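# Find the light check weight and place it on the red dish

## Task

Of the four check weights, one weighs less than the rest. Identify it and leave it lying flat on the red dish, with the other three weights off the dish. Use the balance: its pointer sits over white when both pans hold equal weight and leans toward the lighter pan when they differ. The attempt fails if any object ends up inside or beneath a piece of furniture. Every item other than the weights and the dish must finish resting directly on top of the furniture it sits on at the start. Nothing counts as achieved if it only stays put because a robot is holding it. When finished, open the grippers and move the arms away.

## Robot and tools

ROBOTS AND CAMERAS
Three identical i2rt Big YAM arms, named arm1, arm2 and arm3. Each has six revolute joints, a two-finger gripper and a wrist camera: arm1_cam_wrist, arm2_cam_wrist and arm3_cam_wrist. When joints 1 and 6 are at 0 and the hand is level and pointing forward, the wrist camera rides on top of the hand and looks toward the fingertips. Two more cameras, room_a and room_b, are fixed in the room. A fully stretched arm reaches about 1.0 m from its joint-1 axis. The arms do not coordinate: if one stalls, the others keep going.

FRAMES
There is one shared scene frame. Its origin is on the floor and +z points up. The hand point is the midpoint between the fingertips. The hand's z axis runs along the fingers, and the fingers open and close along its y axis. Hand poses are relative to each robot's actual foot pose, which is never printed. Commands are given in joint space, not as hand poses.

JOINTS (all absolute targets; radians, except the gripper in metres; the value after ± is the tolerance for counting a joint as arrived)
- joint1_rad: -2.879 to 2.879, ±0.045. Rotates the arm about its foot, counter-clockwise positive seen from above. At 0 the arm extends the way its foot faces.
- joint2_rad: 0 to 3.141, ±0.14. Shoulder. At 0 the upper arm points back, roughly horizontal; increasing it lifts the arm up and then forward.
- joint3_rad: 0 to 3.019, ±0.09. Elbow. At 0 the forearm is folded against the upper arm; larger values open it.
- joint4_rad: -1.692 to 1.57, ±0.055. Hand pitch; positive tilts the fingers up.
- joint5_rad: -1.57 to 1.57, ±0.03. Sideways hand swing; positive goes to the arm's right.
- joint6_rad: -2.094 to 2.094, ±0.035. Hand roll; positive is clockwise viewed from behind the hand.
- gripper_m: 0 to 0.093, ±0.003. The fingertip gap in metres. Each finger pad grips with roughly 50 to 62 N at most, and some grippers grip with less.
Joints move at different speeds, so the hand can sweep a wide, curved path between postures. One action runs for at most 15 s.

TOOLS
execute_actions: the argument actions is a list holding one action, or an empty list to just read the state and images. An action is an object keyed by arm name ("arm1", "arm2", "arm3"). Each arm takes {"joints": {...}}, mapping any subset of the joint names above to absolute targets. Every arm named in the action starts moving at once, and each may finish at a different time. A joint or arm left out keeps its previous target and may still be pushing toward it. An unknown key or an out-of-range number rejects the whole call, and nothing moves. The optional cameras argument lists the cameras to return: omitted, null or ["all"] gives every camera, and [] gives none. The result gives each robot's state, plus one end-of-call image per requested camera, ordered as in the "pictures" line.
wait: seconds from 0 to 10. It commands nothing, lets the simulation run, and returns the same output as an empty execute_actions.
zoom_image: camera (one of the five names) and region [x0, y0, x1, y1] in pixels, with (0, 0) at the top-left. The region can be at most 504 x 504. It only works on cameras that returned a full image in the latest result.
finished_scene: scene, the integer number of the current scene. It ends the scene for good after the last command has been held, and reports success. Replying without any tool call also ends things.

READING RESULTS
joint_positions holds the measured joint values. joint_status describes how each commanded motion ended:
- off_target: the joint stopped short of its target and may still be pushing.
- contact_stop: the joint dropped its target and holds where it stopped.
- time_out: the joint stays at, or keeps, a target no more than 0.375, 0.375, 0.113, 0.225, 0.075 or 0.3 rad (joints 1 to 6) from where it stopped. It may keep pushing and can move on its own once the path clears.
- not_followed: a safety check blocked that arm's targets. A "joint command not followed" line, usually with a "cause:" line, explains why. The gripper part of the action still runs. Blocked targets may be retried with later actions until new, acceptable targets are sent.
- limit_stop_at_motor_heat: the arm stopped because of heat. Resend the target; this status says nothing about contact or grip.
on_its_own lists motion that this call did not command. Its "held at" is the target being held, not the current position. To relieve a joint that is pushing, send it its reported position. A tiny change from the current position may produce no motion. A joint holding a load up will slowly sag.

CAUTIONS
- Arms do not stop when they touch something; they keep pushing, possibly hard. The self- and arm-collision check can act too late, and between arms it ignores fingers, gripper housings and wrist cameras. A hard squeeze between two arms ends the run, and a heavy blow can too. No state line reports arm-to-arm contact. Contact through a held or free object does not count.
- Heat: a sustained push or a held load warms the motors, even while you are thinking, because the simulation runs on and the robot holds its last command. MOTOR HOT appears from 85 °C. At 100 °C an OVER-TEMPERATURE FAULT releases that arm's motors and gripper, and the arm falls.
- Do not drop, slam or knock objects; never push anything onto the floor or outside the work area; keep everything out of and from under the furniture. Loose objects may occasionally get a brief shove.
- Leave the weights resting flat and unsupported, open the grippers, and move the arms clear before finishing.

Each tool is called after "Call:" in YAML: its name, and indented under it one key for each argument.

## Session

Call:
execute_actions:
  actions: []

Scene clock: 0.00 s.
arm1.joint_positions: joint1_rad=+0.226 joint2_rad=+0.423 joint3_rad=+1.702 joint4_rad=-1.524 joint5_rad=+0.117 joint6_rad=-0.675 gripper_m=+0.095
arm1.joint_status: not commanded
arm1.hand: x=-0.7849 y=-0.7184 z=+1.4661 quat_wxyz=(-0.320, +0.777, +0.123, -0.527) (m; scene frame)
arm2.joint_positions: joint1_rad=-0.323 joint2_rad=+0.626 joint3_rad=+1.638 joint4_rad=-1.336 joint5_rad=+0.031 joint6_rad=-0.504 gripper_m=+0.094
arm2.joint_status: not commanded
arm2.hand: x=-0.1742 y=+0.1174 z=+1.5479 quat_wxyz=(-0.362, -0.298, -0.758, +0.454) (m; scene frame)
arm3.joint_positions: joint1_rad=-0.304 joint2_rad=+0.424 joint3_rad=+1.432 joint4_rad=-1.200 joint5_rad=-0.025 joint6_rad=+0.124 gripper_m=+0.095
arm3.joint_status: not commanded
arm3.hand: x=+1.0062 y=+0.5880 z=+1.4781 quat_wxyz=(-0.466, +0.450, -0.622, -0.440) (m; scene frame)
pictures: arm1_cam_wrist, arm2_cam_wrist, arm3_cam_wrist, room_a, room_b
Images, in order (width x height): arm1_cam_wrist 616x616, arm2_cam_wrist 616x616, arm3_cam_wrist 616x616, room_a 896x504, room_b 896x504.

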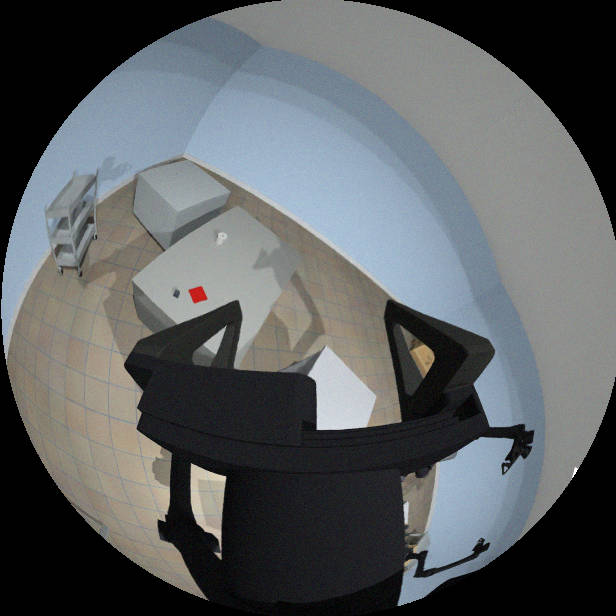

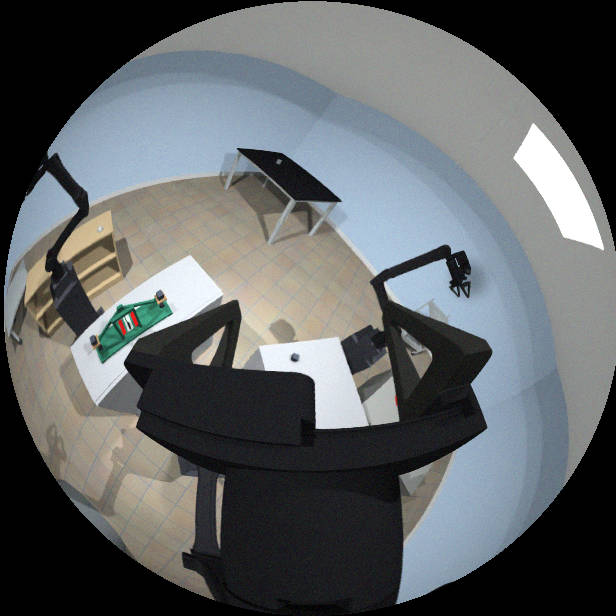

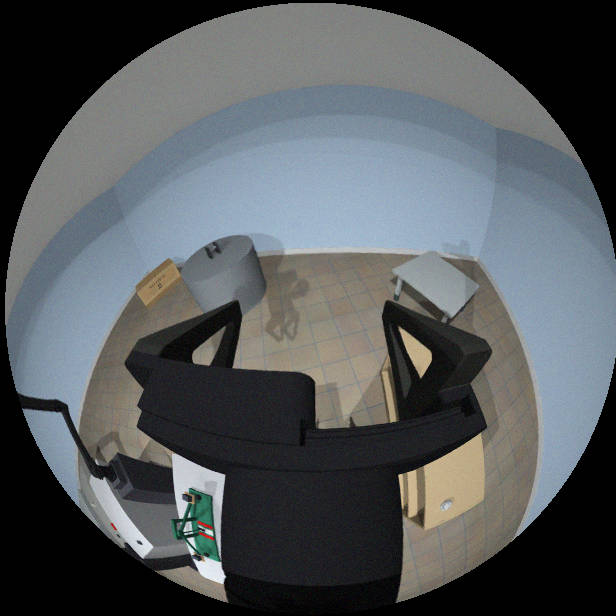

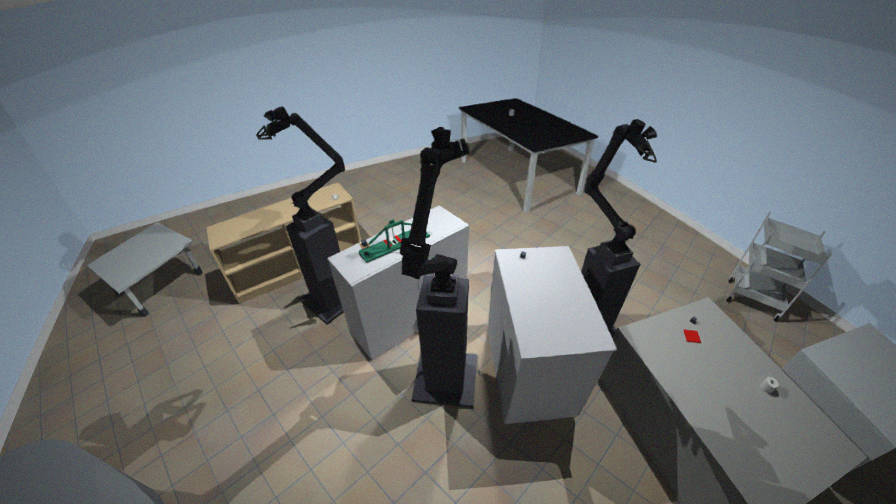

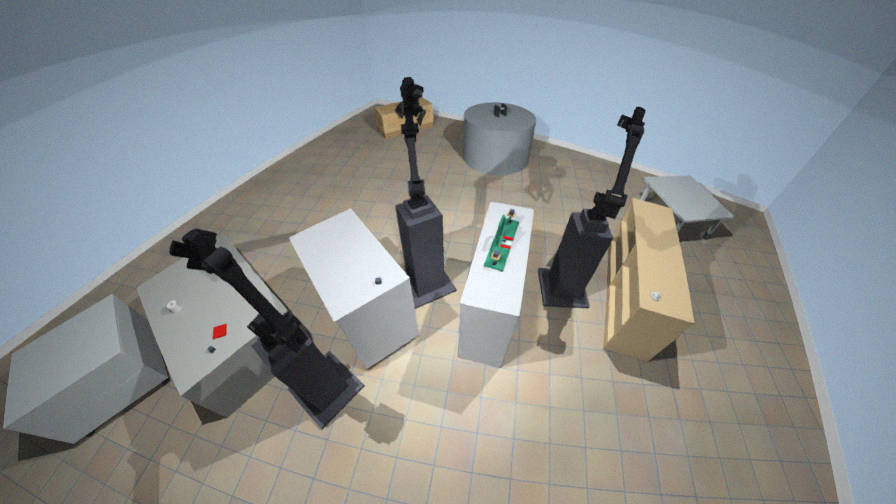

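Call:
zoom_image:
  camera: "room_b"
  region: [450, 190, 550, 290]

Call:
zoom_image:
  camera: "arm2_cam_wrist"
  region: [70, 270, 190, 390]

Call:
zoom_image:
  camera: "room_a"
  region: [340, 200, 460, 280]

Region (450, 190, 550, 290) of room_b's 896x504 image, scaled by 5.040, with more detail than that image has.

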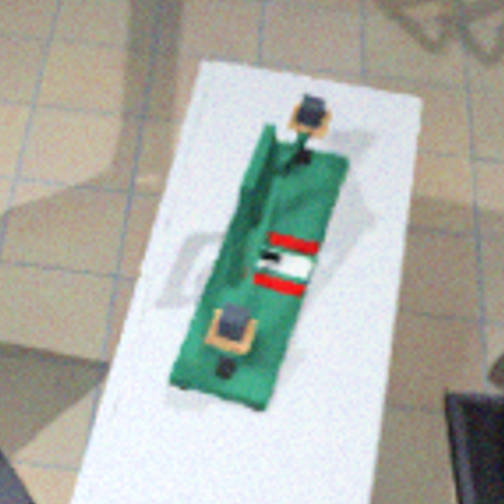

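Region (70, 270, 190, 390) of arm2_cam_wrist's 616x616 image, scaled by 4.200, with more detail than that image has.

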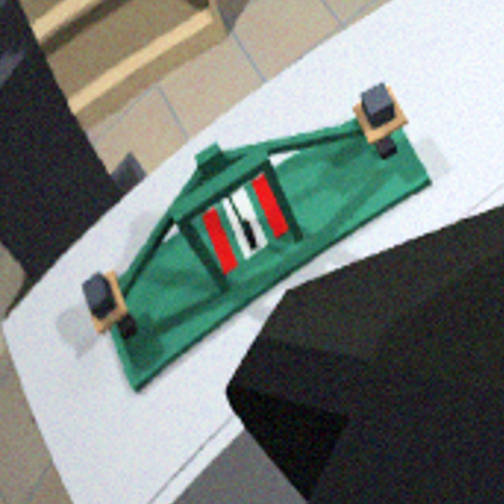

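Region (340, 200, 460, 280) of room_a's 896x504 image, scaled by 4.200, with more detail than that image has.

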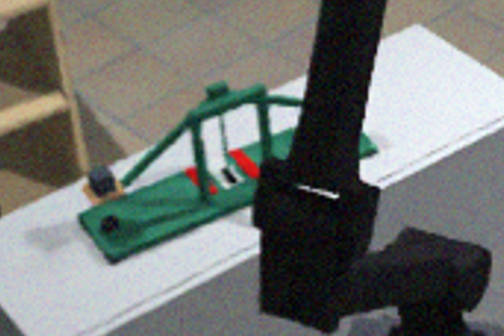

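Call:
execute_actions:
  actions:
    - {"arm1":{"joints":{"joint1_rad":0.6,"joint2_rad":1.3,"joint3_rad":1.3,"joint4_rad":-1.3,"joint5_rad":0,"joint6_rad":0}},"arm2":{"joints":{"joint1_rad":-0.4,"joint2_rad":1.3,"joint3_rad":1.3,"joint4_rad":-1.3,"joint5_rad":0,"joint6_rad":0}},"arm3":{"joints":{"joint1_rad":1.8,"joint2_rad":1.3,"joint3_rad":1.3,"joint4_rad":-1.3,"joint5_rad":0,"joint6_rad":0}}}

Scene clock: 19.73 s.
arm1.joint_positions: joint1_rad=+0.597 joint2_rad=+1.307 joint3_rad=+1.267 joint4_rad=-1.308 joint5_rad=+0.003 joint6_rad=-0.008 gripper_m=+0.095
arm1.joint_status: all done
arm1.hand: x=-1.1642 y=-0.7945 z=+1.0715 quat_wxyz=(+0.004, +0.992, +0.055, -0.113) (m; scene frame)
arm2.joint_positions: joint1_rad=-0.392 joint2_rad=+1.321 joint3_rad=+1.266 joint4_rad=-1.315 joint5_rad=+0.004 joint6_rad=-0.008 gripper_m=+0.094
arm2.joint_status: all done
arm2.hand: x=-0.1248 y=-0.1086 z=+1.1452 quat_wxyz=(-0.073, -0.601, -0.793, +0.063) (m; scene frame)
arm3.joint_positions: joint1_rad=+1.803 joint2_rad=+1.313 joint3_rad=+1.289 joint4_rad=-1.289 joint5_rad=+0.000 joint6_rad=+0.014 gripper_m=+0.095
arm3.joint_status: all done
arm3.hand: x=+0.5654 y=+0.3080 z=+1.1168 quat_wxyz=(+0.015, +0.980, +0.153, -0.125) (m; scene frame)
pictures: arm1_cam_wrist, arm2_cam_wrist, arm3_cam_wrist, room_a, room_b
Images, in order (width x height): arm1_cam_wrist 616x616, arm2_cam_wrist 616x616, arm3_cam_wrist 616x616, room_a 896x504, room_b 896x504.

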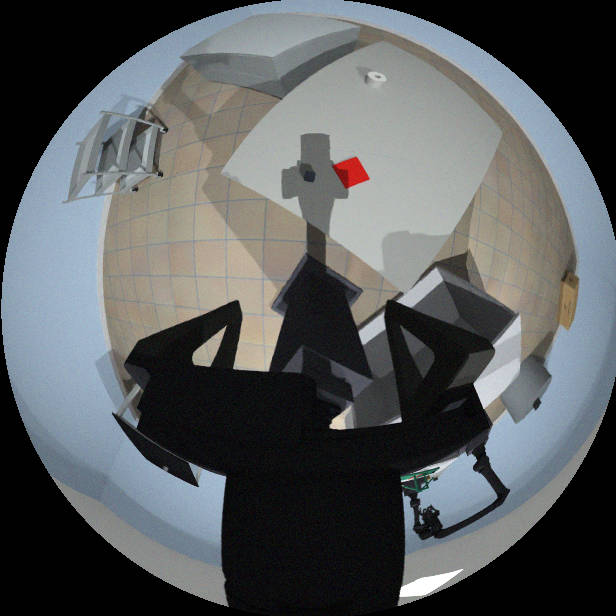

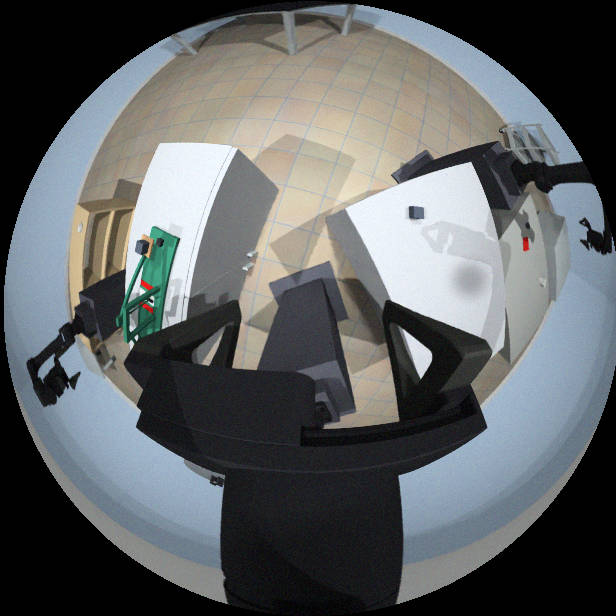

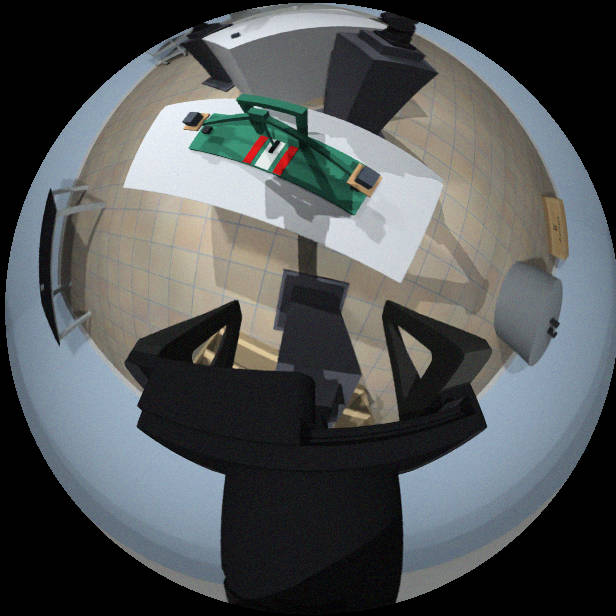

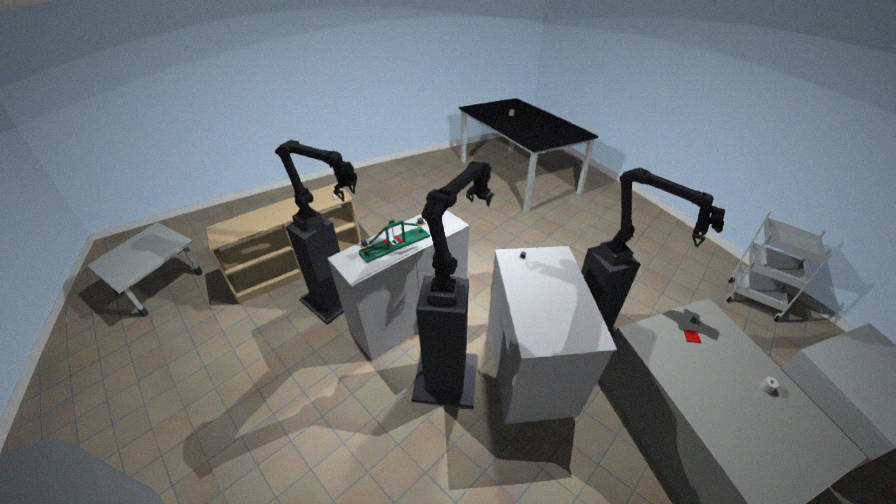

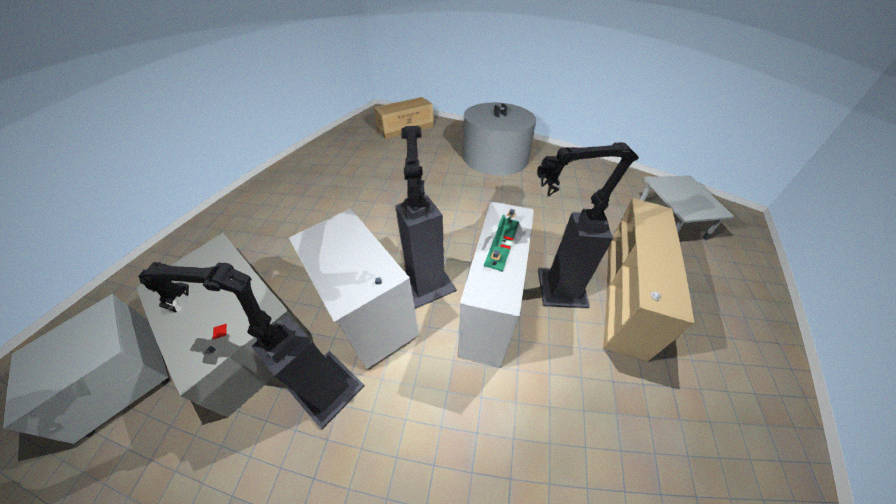

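Call:
execute_actions:
  actions:
    - {"arm1":{"joints":{"joint1_rad":0.6,"joint2_rad":2.0,"joint3_rad":1.7,"joint4_rad":-1.27}},"arm2":{"joints":{"joint1_rad":-0.87,"joint2_rad":1.8,"joint3_rad":1.6,"joint4_rad":-1.37}},"arm3":{"joints":{"joint1_rad":1.6,"joint2_rad":1.7,"joint3_rad":1.7,"joint4_rad":-1.57}}}

Scene clock: 48.87 s.
arm1.joint_positions: joint1_rad=+0.597 joint2_rad=+2.018 joint3_rad=+1.660 joint4_rad=-1.276 joint5_rad=+0.003 joint6_rad=-0.007 gripper_m=+0.095
arm1.joint_status: all done
arm1.hand: x=-1.3278 y=-0.8114 z=+0.8758 quat_wxyz=(-0.003, +0.998, +0.055, +0.031) (m; scene frame)
arm2.joint_positions: joint1_rad=-0.876 joint2_rad=+1.828 joint3_rad=+1.564 joint4_rad=-1.355 joint5_rad=+0.001 joint6_rad=-0.006 gripper_m=+0.094
arm2.joint_status: all done
arm2.hand: x=-0.3538 y=-0.2255 z=+1.0284 quat_wxyz=(+0.021, -0.778, -0.628, -0.017) (m; scene frame)
arm3.joint_positions: joint1_rad=+1.591 joint2_rad=+1.702 joint3_rad=+1.652 joint4_rad=-1.559 joint5_rad=+0.000 joint6_rad=+0.013 gripper_m=+0.095
arm3.joint_status: all done
arm3.hand: x=+0.4711 y=+0.3900 z=+1.0830 quat_wxyz=(-0.008, +0.999, +0.049, +0.020) (m; scene frame)
pictures: arm1_cam_wrist, arm2_cam_wrist, arm3_cam_wrist, room_a, room_b
Images, in order (width x height): arm1_cam_wrist 616x616, arm2_cam_wrist 616x616, arm3_cam_wrist 616x616, room_a 896x504, room_b 896x504.

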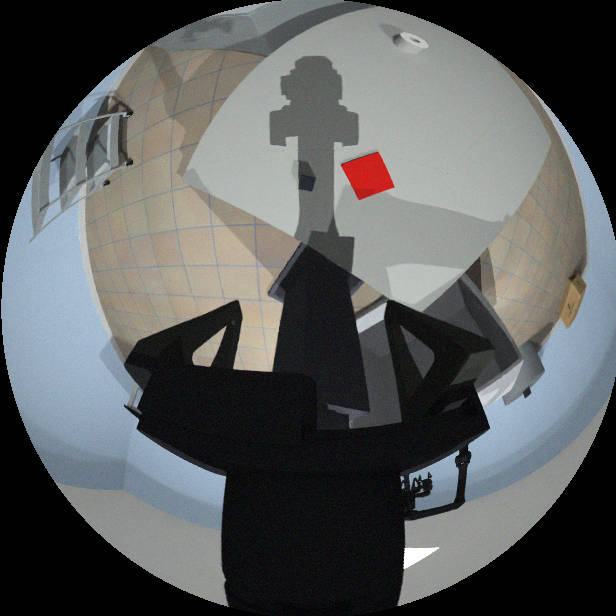

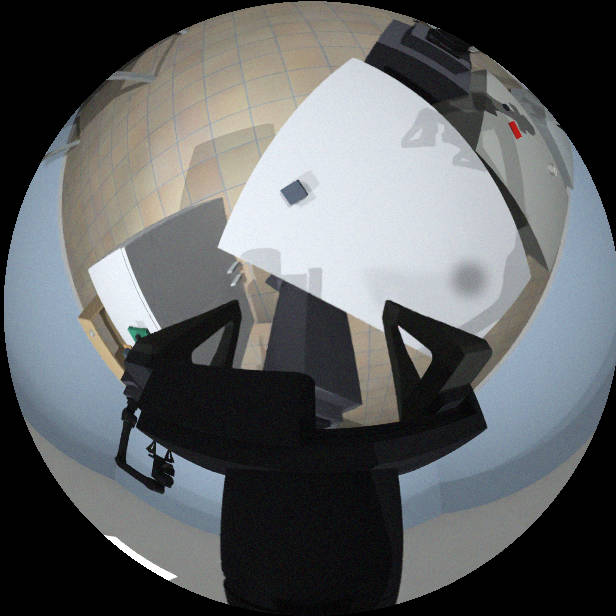

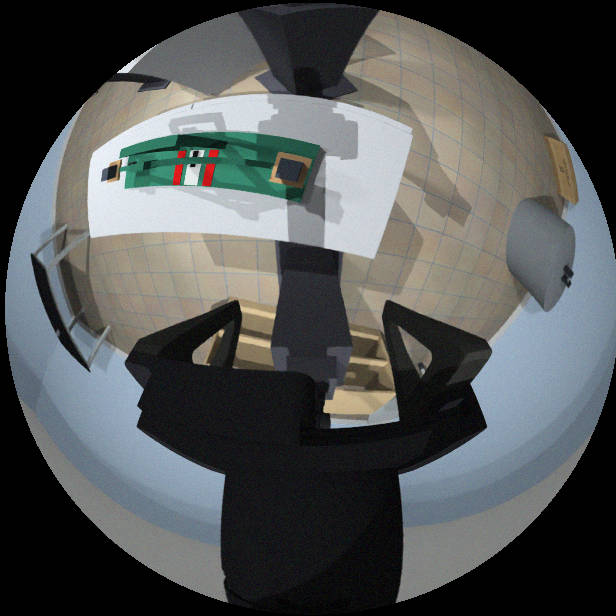

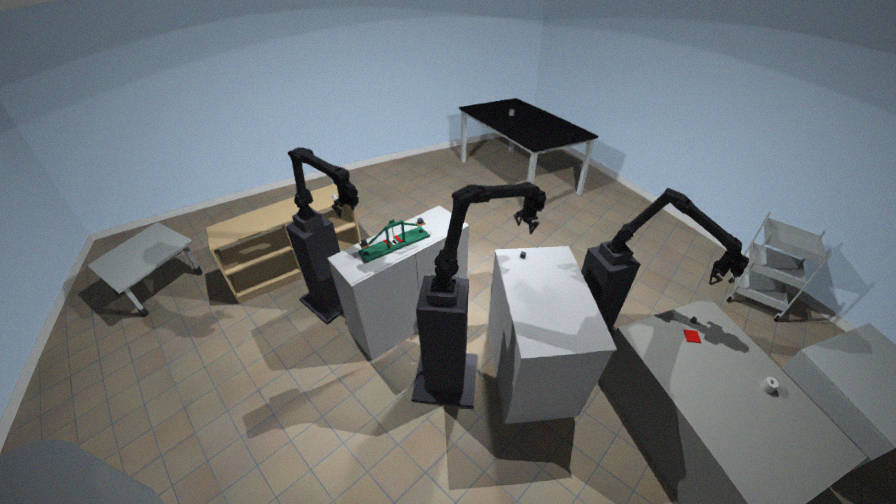

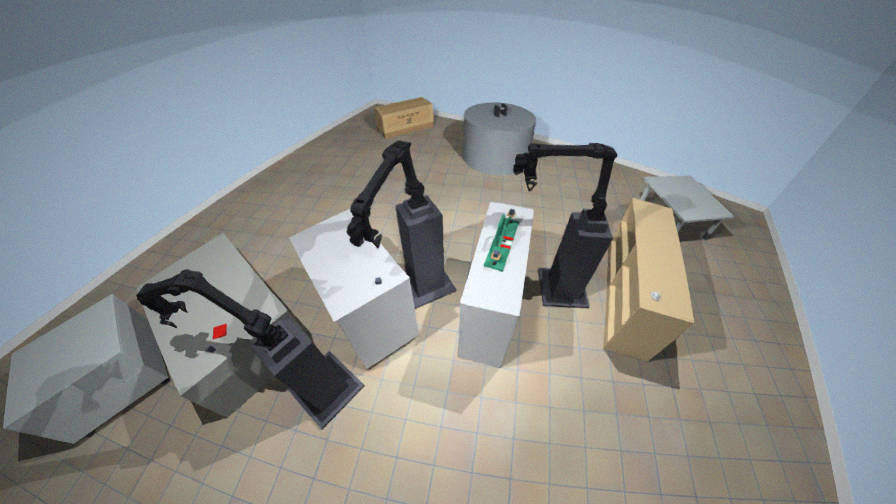

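Call:
execute_actions:
  actions:
    - {"arm1":{"joints":{"joint1_rad":0.605,"joint2_rad":2.425,"joint3_rad":1.64,"joint4_rad":-0.72}},"arm2":{"joints":{"joint1_rad":-0.84,"joint2_rad":1.905,"joint3_rad":1.54,"joint4_rad":-1.14,"joint6_rad":-0.5}},"arm3":{"joints":{"joint1_rad":1.635,"joint2_rad":1.865,"joint3_rad":1.71,"joint4_rad":-1.367,"joint6_rad":1.72}}}

Scene clock: 90.20 s.
arm1.joint_positions: joint1_rad=+0.597 joint2_rad=+2.439 joint3_rad=+1.611 joint4_rad=-0.732 joint5_rad=+0.003 joint6_rad=-0.007 gripper_m=+0.095
arm1.joint_status: all done
arm1.hand: x=-1.3547 y=-0.8142 z=+0.6086 quat_wxyz=(-0.001, +0.998, +0.055, -0.006) (m; scene frame)
arm2.joint_positions: joint1_rad=-0.844 joint2_rad=+1.911 joint3_rad=+1.529 joint4_rad=-1.160 joint5_rad=+0.001 joint6_rad=-0.491 gripper_m=+0.094
arm2.joint_status: all done
arm2.hand: x=-0.3435 y=-0.2611 z=+0.9707 quat_wxyz=(+0.000, -0.592, -0.806, +0.013) (m; scene frame)
arm3.joint_positions: joint1_rad=+1.635 joint2_rad=+1.875 joint3_rad=+1.679 joint4_rad=-1.379 joint5_rad=+0.000 joint6_rad=+1.705 gripper_m=+0.095
arm3.joint_status: all done
arm3.hand: x=+0.4119 y=+0.3592 z=+1.0016 quat_wxyz=(-0.007, +0.714, -0.700, -0.003) (m; scene frame)
pictures: arm1_cam_wrist, arm2_cam_wrist, arm3_cam_wrist, room_a, room_b
Images, in order (width x height): arm1_cam_wrist 616x616, arm2_cam_wrist 616x616, arm3_cam_wrist 616x616, room_a 896x504, room_b 896x504.

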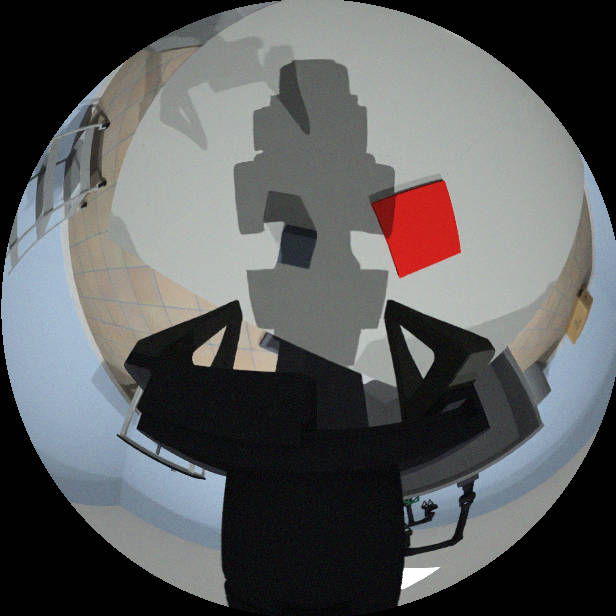

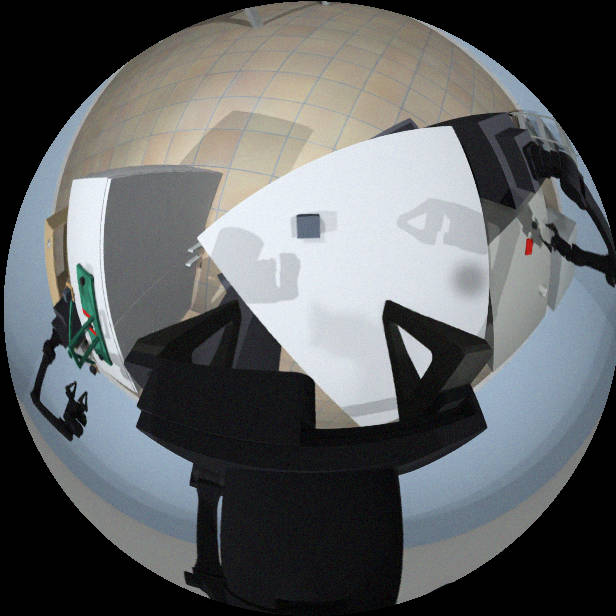

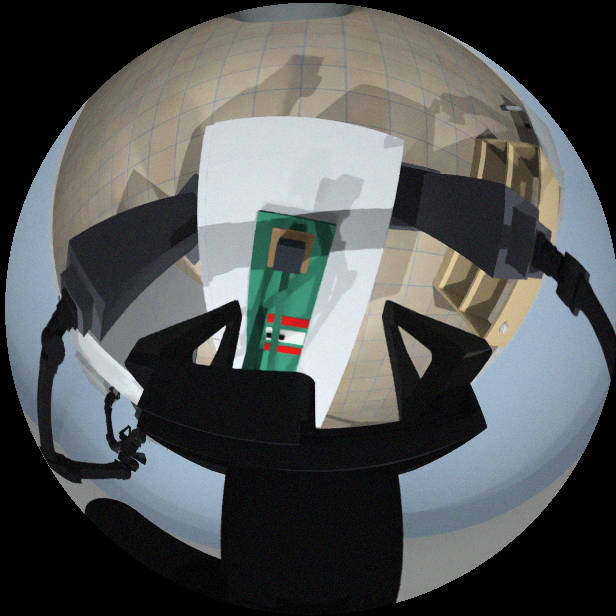

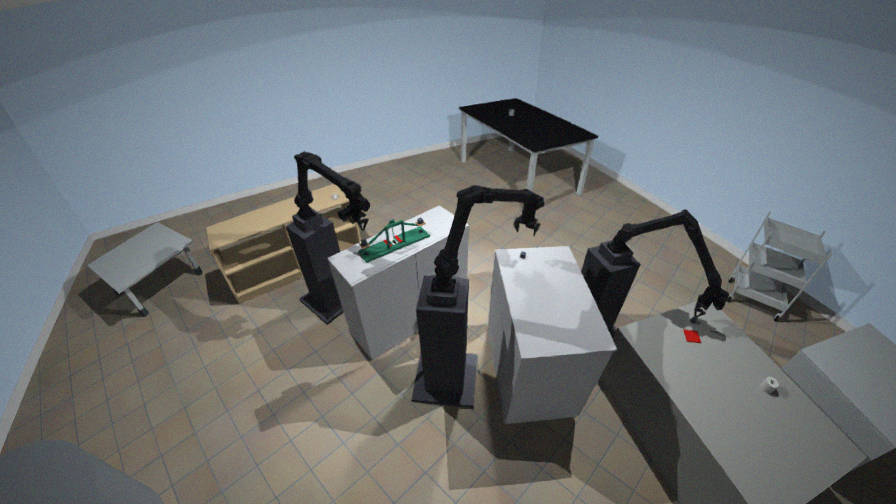

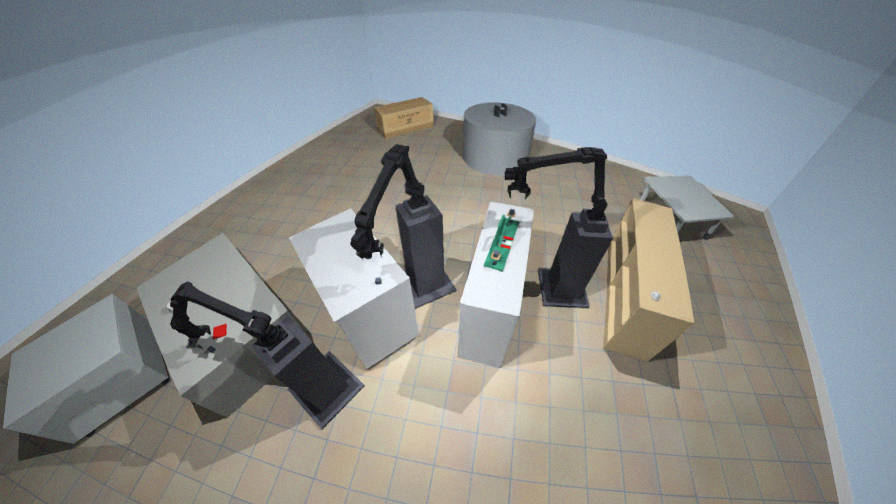

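Call:
zoom_image:
  camera: "arm1_cam_wrist"
  region: [220, 170, 400, 330]

Call:
zoom_image:
  camera: "arm2_cam_wrist"
  region: [220, 170, 400, 330]

Call:
zoom_image:
  camera: "arm3_cam_wrist"
  region: [220, 190, 400, 370]

Region (220, 170, 400, 330) of arm1_cam_wrist's 616x616 image, scaled by 2.800, with more detail than that image has.

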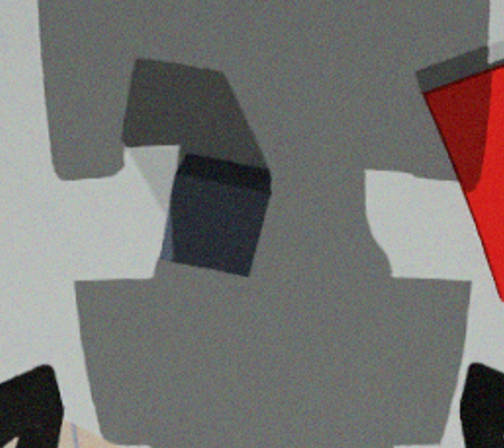

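Region (220, 170, 400, 330) of arm2_cam_wrist's 616x616 image, scaled by 2.800, with more detail than that image has.

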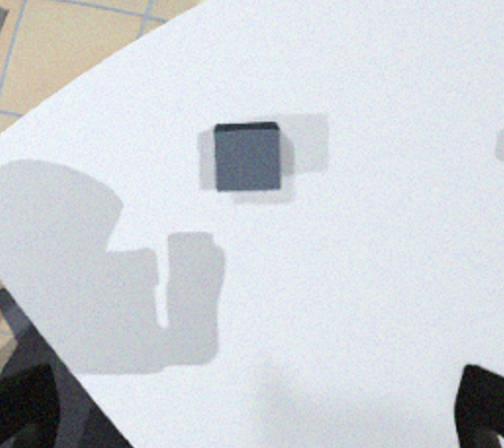

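Region (220, 190, 400, 370) of arm3_cam_wrist's 616x616 image, scaled by 2.800, with more detail than that image has.

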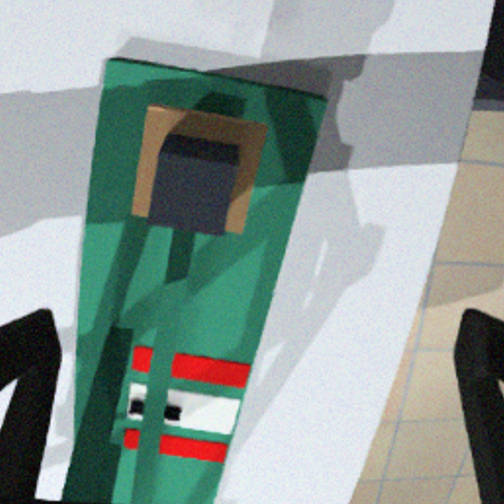

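Call:
execute_actions:
  actions:
    - {"arm1":{"joints":{"joint1_rad":0.63,"joint2_rad":2.538,"joint3_rad":1.69,"joint4_rad":-0.665,"joint6_rad":0.2}},"arm2":{"joints":{"joint2_rad":2.035,"joint3_rad":1.465,"joint4_rad":-0.96}},"arm3":{"joints":{"joint2_rad":1.968,"joint3_rad":1.70,"joint4_rad":-1.25,"joint6_rad":1.86}}}
  cameras: ["arm1_cam_wrist","arm2_cam_wrist","arm3_cam_wrist"]

Scene clock: 112.97 s.
arm1.joint_positions: joint1_rad=+0.631 joint2_rad=+2.557 joint3_rad=+1.668 joint4_rad=-0.674 joint5_rad=+0.003 joint6_rad=+0.192 gripper_m=+0.095
arm1.joint_status: all done
arm1.hand: x=-1.3547 y=-0.8353 z=+0.5532 quat_wxyz=(-0.001, +1.000, -0.028, -0.005) (m; scene frame)
arm2.joint_positions: joint1_rad=-0.844 joint2_rad=+2.055 joint3_rad=+1.448 joint4_rad=-0.979 joint5_rad=+0.001 joint6_rad=-0.492 gripper_m=+0.094
arm2.joint_status: all done
arm2.hand: x=-0.3434 y=-0.2551 z=+0.8645 quat_wxyz=(+0.009, -0.592, -0.806, -0.006) (m; scene frame)
arm3.joint_positions: joint1_rad=+1.635 joint2_rad=+1.961 joint3_rad=+1.679 joint4_rad=-1.262 joint5_rad=+0.000 joint6_rad=+1.845 gripper_m=+0.095
arm3.joint_status: all done
arm3.hand: x=+0.3837 y=+0.3554 z=+0.9534 quat_wxyz=(+0.007, +0.664, -0.748, -0.012) (m; scene frame)
pictures: arm1_cam_wrist, arm2_cam_wrist, arm3_cam_wrist
Images, in order (width x height): arm1_cam_wrist 616x616, arm2_cam_wrist 616x616, arm3_cam_wrist 616x616.

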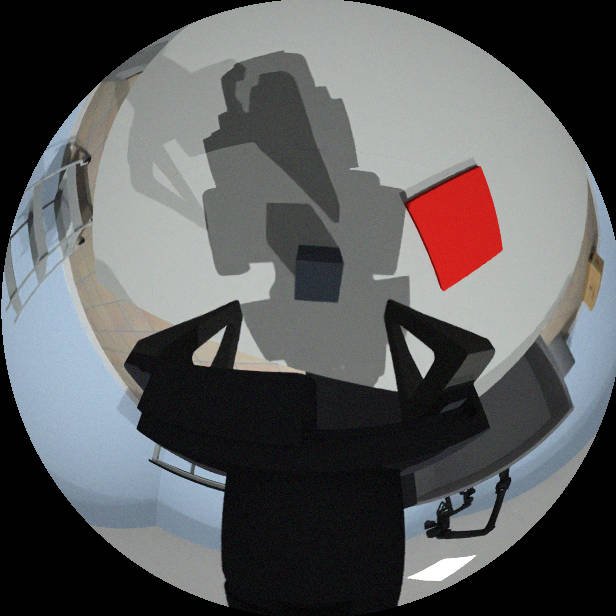

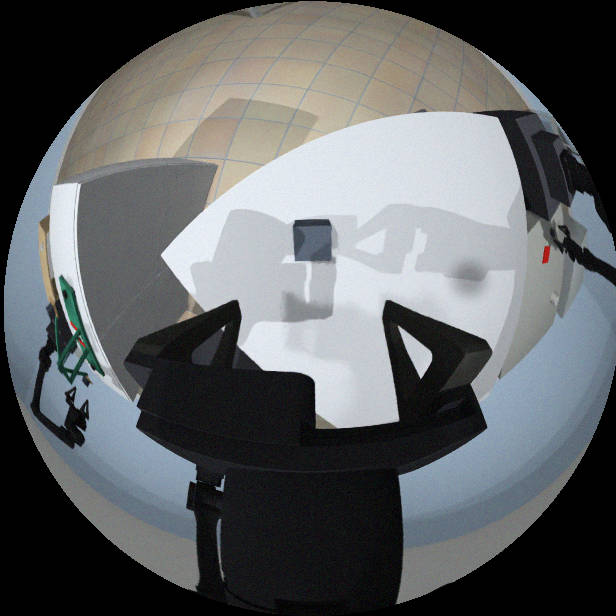

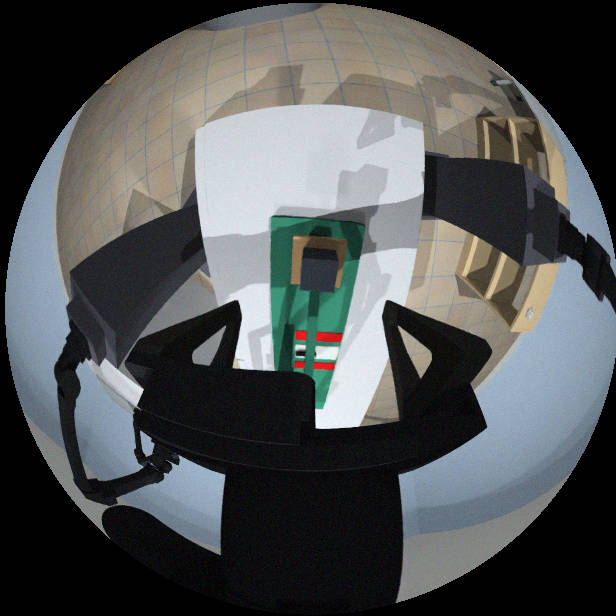

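Call:
execute_actions:
  actions:
    - {"arm1":{"joints":{"joint2_rad":2.625,"joint3_rad":1.735,"joint4_rad":-0.632}},"arm2":{"joints":{"joint1_rad":-0.83,"joint2_rad":2.178,"joint4_rad":-0.807}},"arm3":{"joints":{"joint1_rad":1.66,"joint2_rad":2.02,"joint3_rad":1.625,"joint4_rad":-1.14}}}
  cameras: ["arm1_cam_wrist","arm2_cam_wrist","arm3_cam_wrist"]

Scene clock: 124.43 s.
arm1.joint_positions: joint1_rad=+0.631 joint2_rad=+2.637 joint3_rad=+1.710 joint4_rad=-0.642 joint5_rad=+0.003 joint6_rad=+0.192 gripper_m=+0.095
arm1.joint_status: all done
arm1.hand: x=-1.3529 y=-0.8350 z=+0.5155 quat_wxyz=(-0.001, +1.000, -0.028, -0.002) (m; scene frame)
arm2.joint_positions: joint1_rad=-0.841 joint2_rad=+2.194 joint3_rad=+1.448 joint4_rad=-0.826 joint5_rad=+0.001 joint6_rad=-0.492 gripper_m=+0.094
arm2.joint_status: all done
arm2.hand: x=-0.3443 y=-0.2651 z=+0.7877 quat_wxyz=(+0.006, -0.590, -0.807, +0.001) (m; scene frame)
arm3.joint_positions: joint1_rad=+1.655 joint2_rad=+2.007 joint3_rad=+1.620 joint4_rad=-1.153 joint5_rad=+0.000 joint6_rad=+1.845 gripper_m=+0.095
arm3.joint_status: all done
arm3.hand: x=+0.3833 y=+0.3435 z=+0.9054 quat_wxyz=(+0.009, +0.671, -0.741, -0.013) (m; scene frame)
pictures: arm1_cam_wrist, arm2_cam_wrist, arm3_cam_wrist
Images, in order (width x height): arm1_cam_wrist 616x616, arm2_cam_wrist 616x616, arm3_cam_wrist 616x616.

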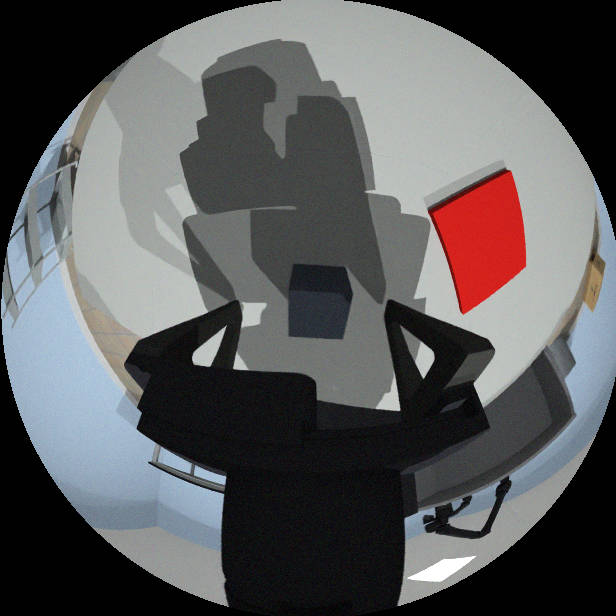

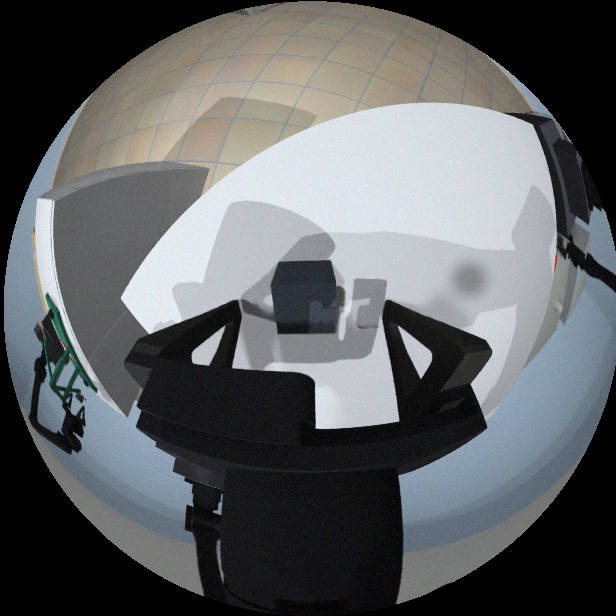

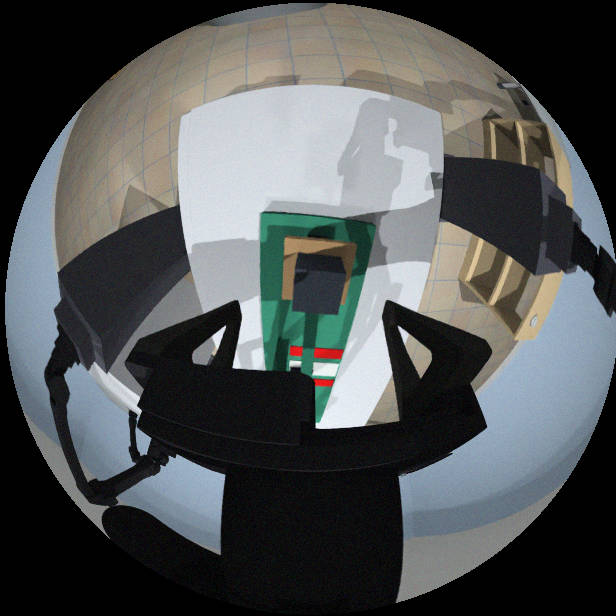

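Call:
execute_actions:
  actions:
    - {"arm1":{"joints":{"gripper_m":0.02}},"arm2":{"joints":{"gripper_m":0.02}},"arm3":{"joints":{"joint2_rad":2.06}}}
  cameras: ["arm1_cam_wrist","arm2_cam_wrist","arm3_cam_wrist"]

Scene clock: 129.27 s.
arm1.joint_positions: joint1_rad=+0.631 joint2_rad=+2.637 joint3_rad=+1.710 joint4_rad=-0.642 joint5_rad=+0.002 joint6_rad=+0.193 gripper_m=+0.030
arm1.joint_status: gripper_m off_target (ended at +0.030, target +0.020)
arm1.hand: x=-1.3528 y=-0.8352 z=+0.5155 quat_wxyz=(-0.001, +1.000, -0.028, -0.002) (m; scene frame)
arm2.joint_positions: joint1_rad=-0.840 joint2_rad=+2.194 joint3_rad=+1.448 joint4_rad=-0.825 joint5_rad=+0.000 joint6_rad=-0.492 gripper_m=+0.029
arm2.joint_status: gripper_m off_target (ended at +0.029, target +0.020)
arm2.hand: x=-0.3439 y=-0.2653 z=+0.7877 quat_wxyz=(+0.005, -0.590, -0.808, +0.000) (m; scene frame)
arm3.joint_positions: joint1_rad=+1.655 joint2_rad=+2.037 joint3_rad=+1.620 joint4_rad=-1.152 joint5_rad=+0.000 joint6_rad=+1.845 gripper_m=+0.095
arm3.joint_status: all done
arm3.hand: x=+0.3857 y=+0.3442 z=+0.8876 quat_wxyz=(-0.004, +0.671, -0.741, -0.005) (m; scene frame)
pictures: arm1_cam_wrist, arm2_cam_wrist, arm3_cam_wrist
Images, in order (width x height): arm1_cam_wrist 616x616, arm2_cam_wrist 616x616, arm3_cam_wrist 616x616.

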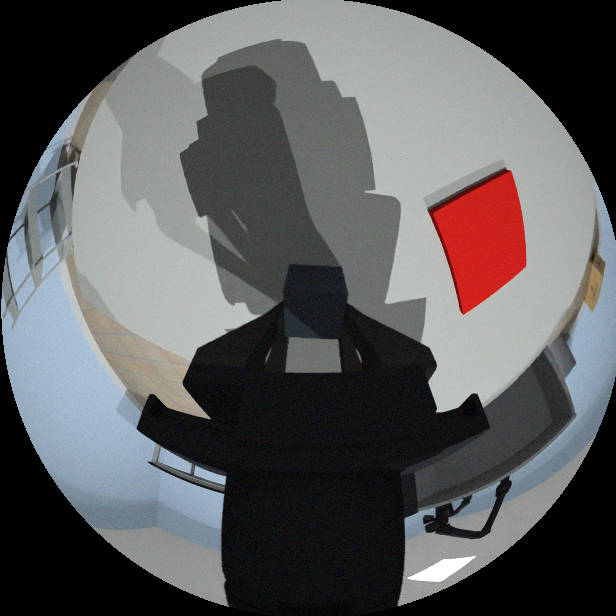

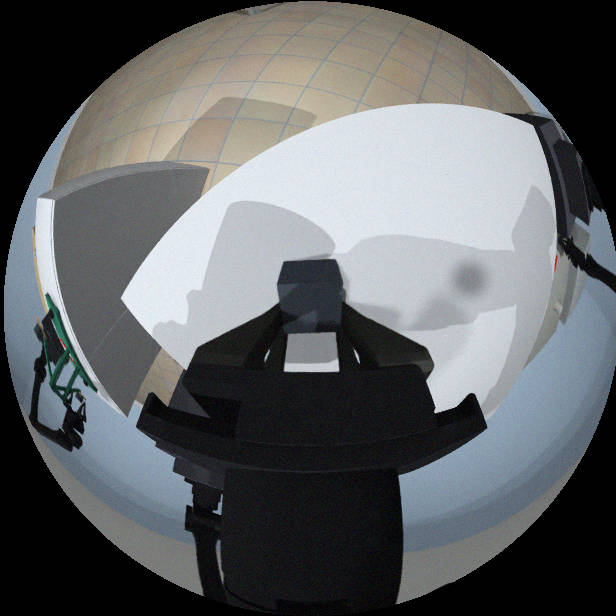

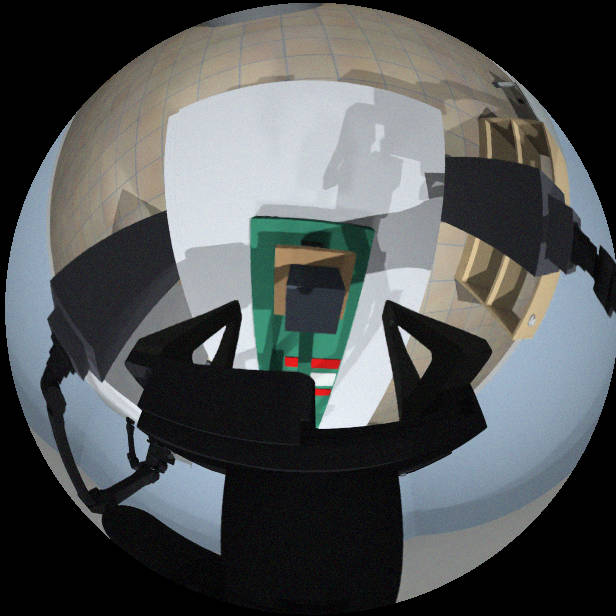

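Call:
zoom_image:
  camera: "arm2_cam_wrist"
  region: [230, 240, 400, 390]

Call:
zoom_image:
  camera: "arm1_cam_wrist"
  region: [230, 240, 400, 390]

Region (230, 240, 400, 390) of arm2_cam_wrist's 616x616 image, scaled by 2.965, with more detail than that image has; it fills the top 445 rows of this view, and the rest is white.

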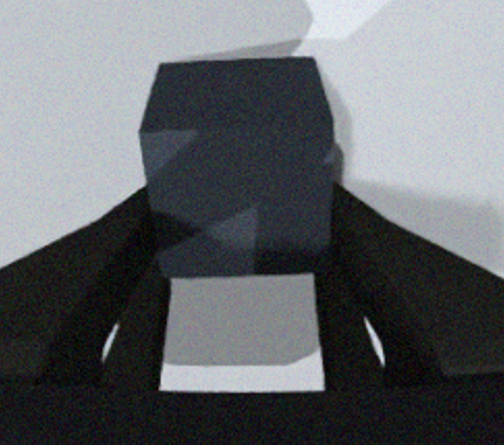

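Region (230, 240, 400, 390) of arm1_cam_wrist's 616x616 image, scaled by 2.965, with more detail than that image has; it fills the top 445 rows of this view, and the rest is white.

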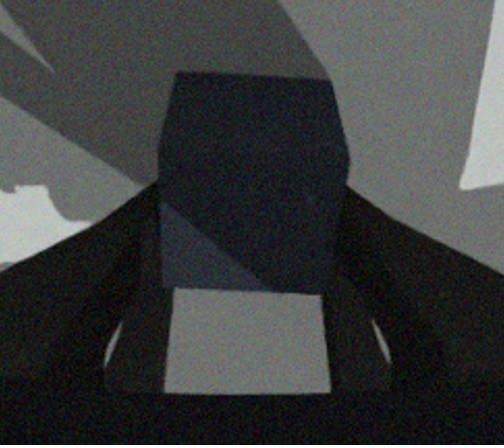

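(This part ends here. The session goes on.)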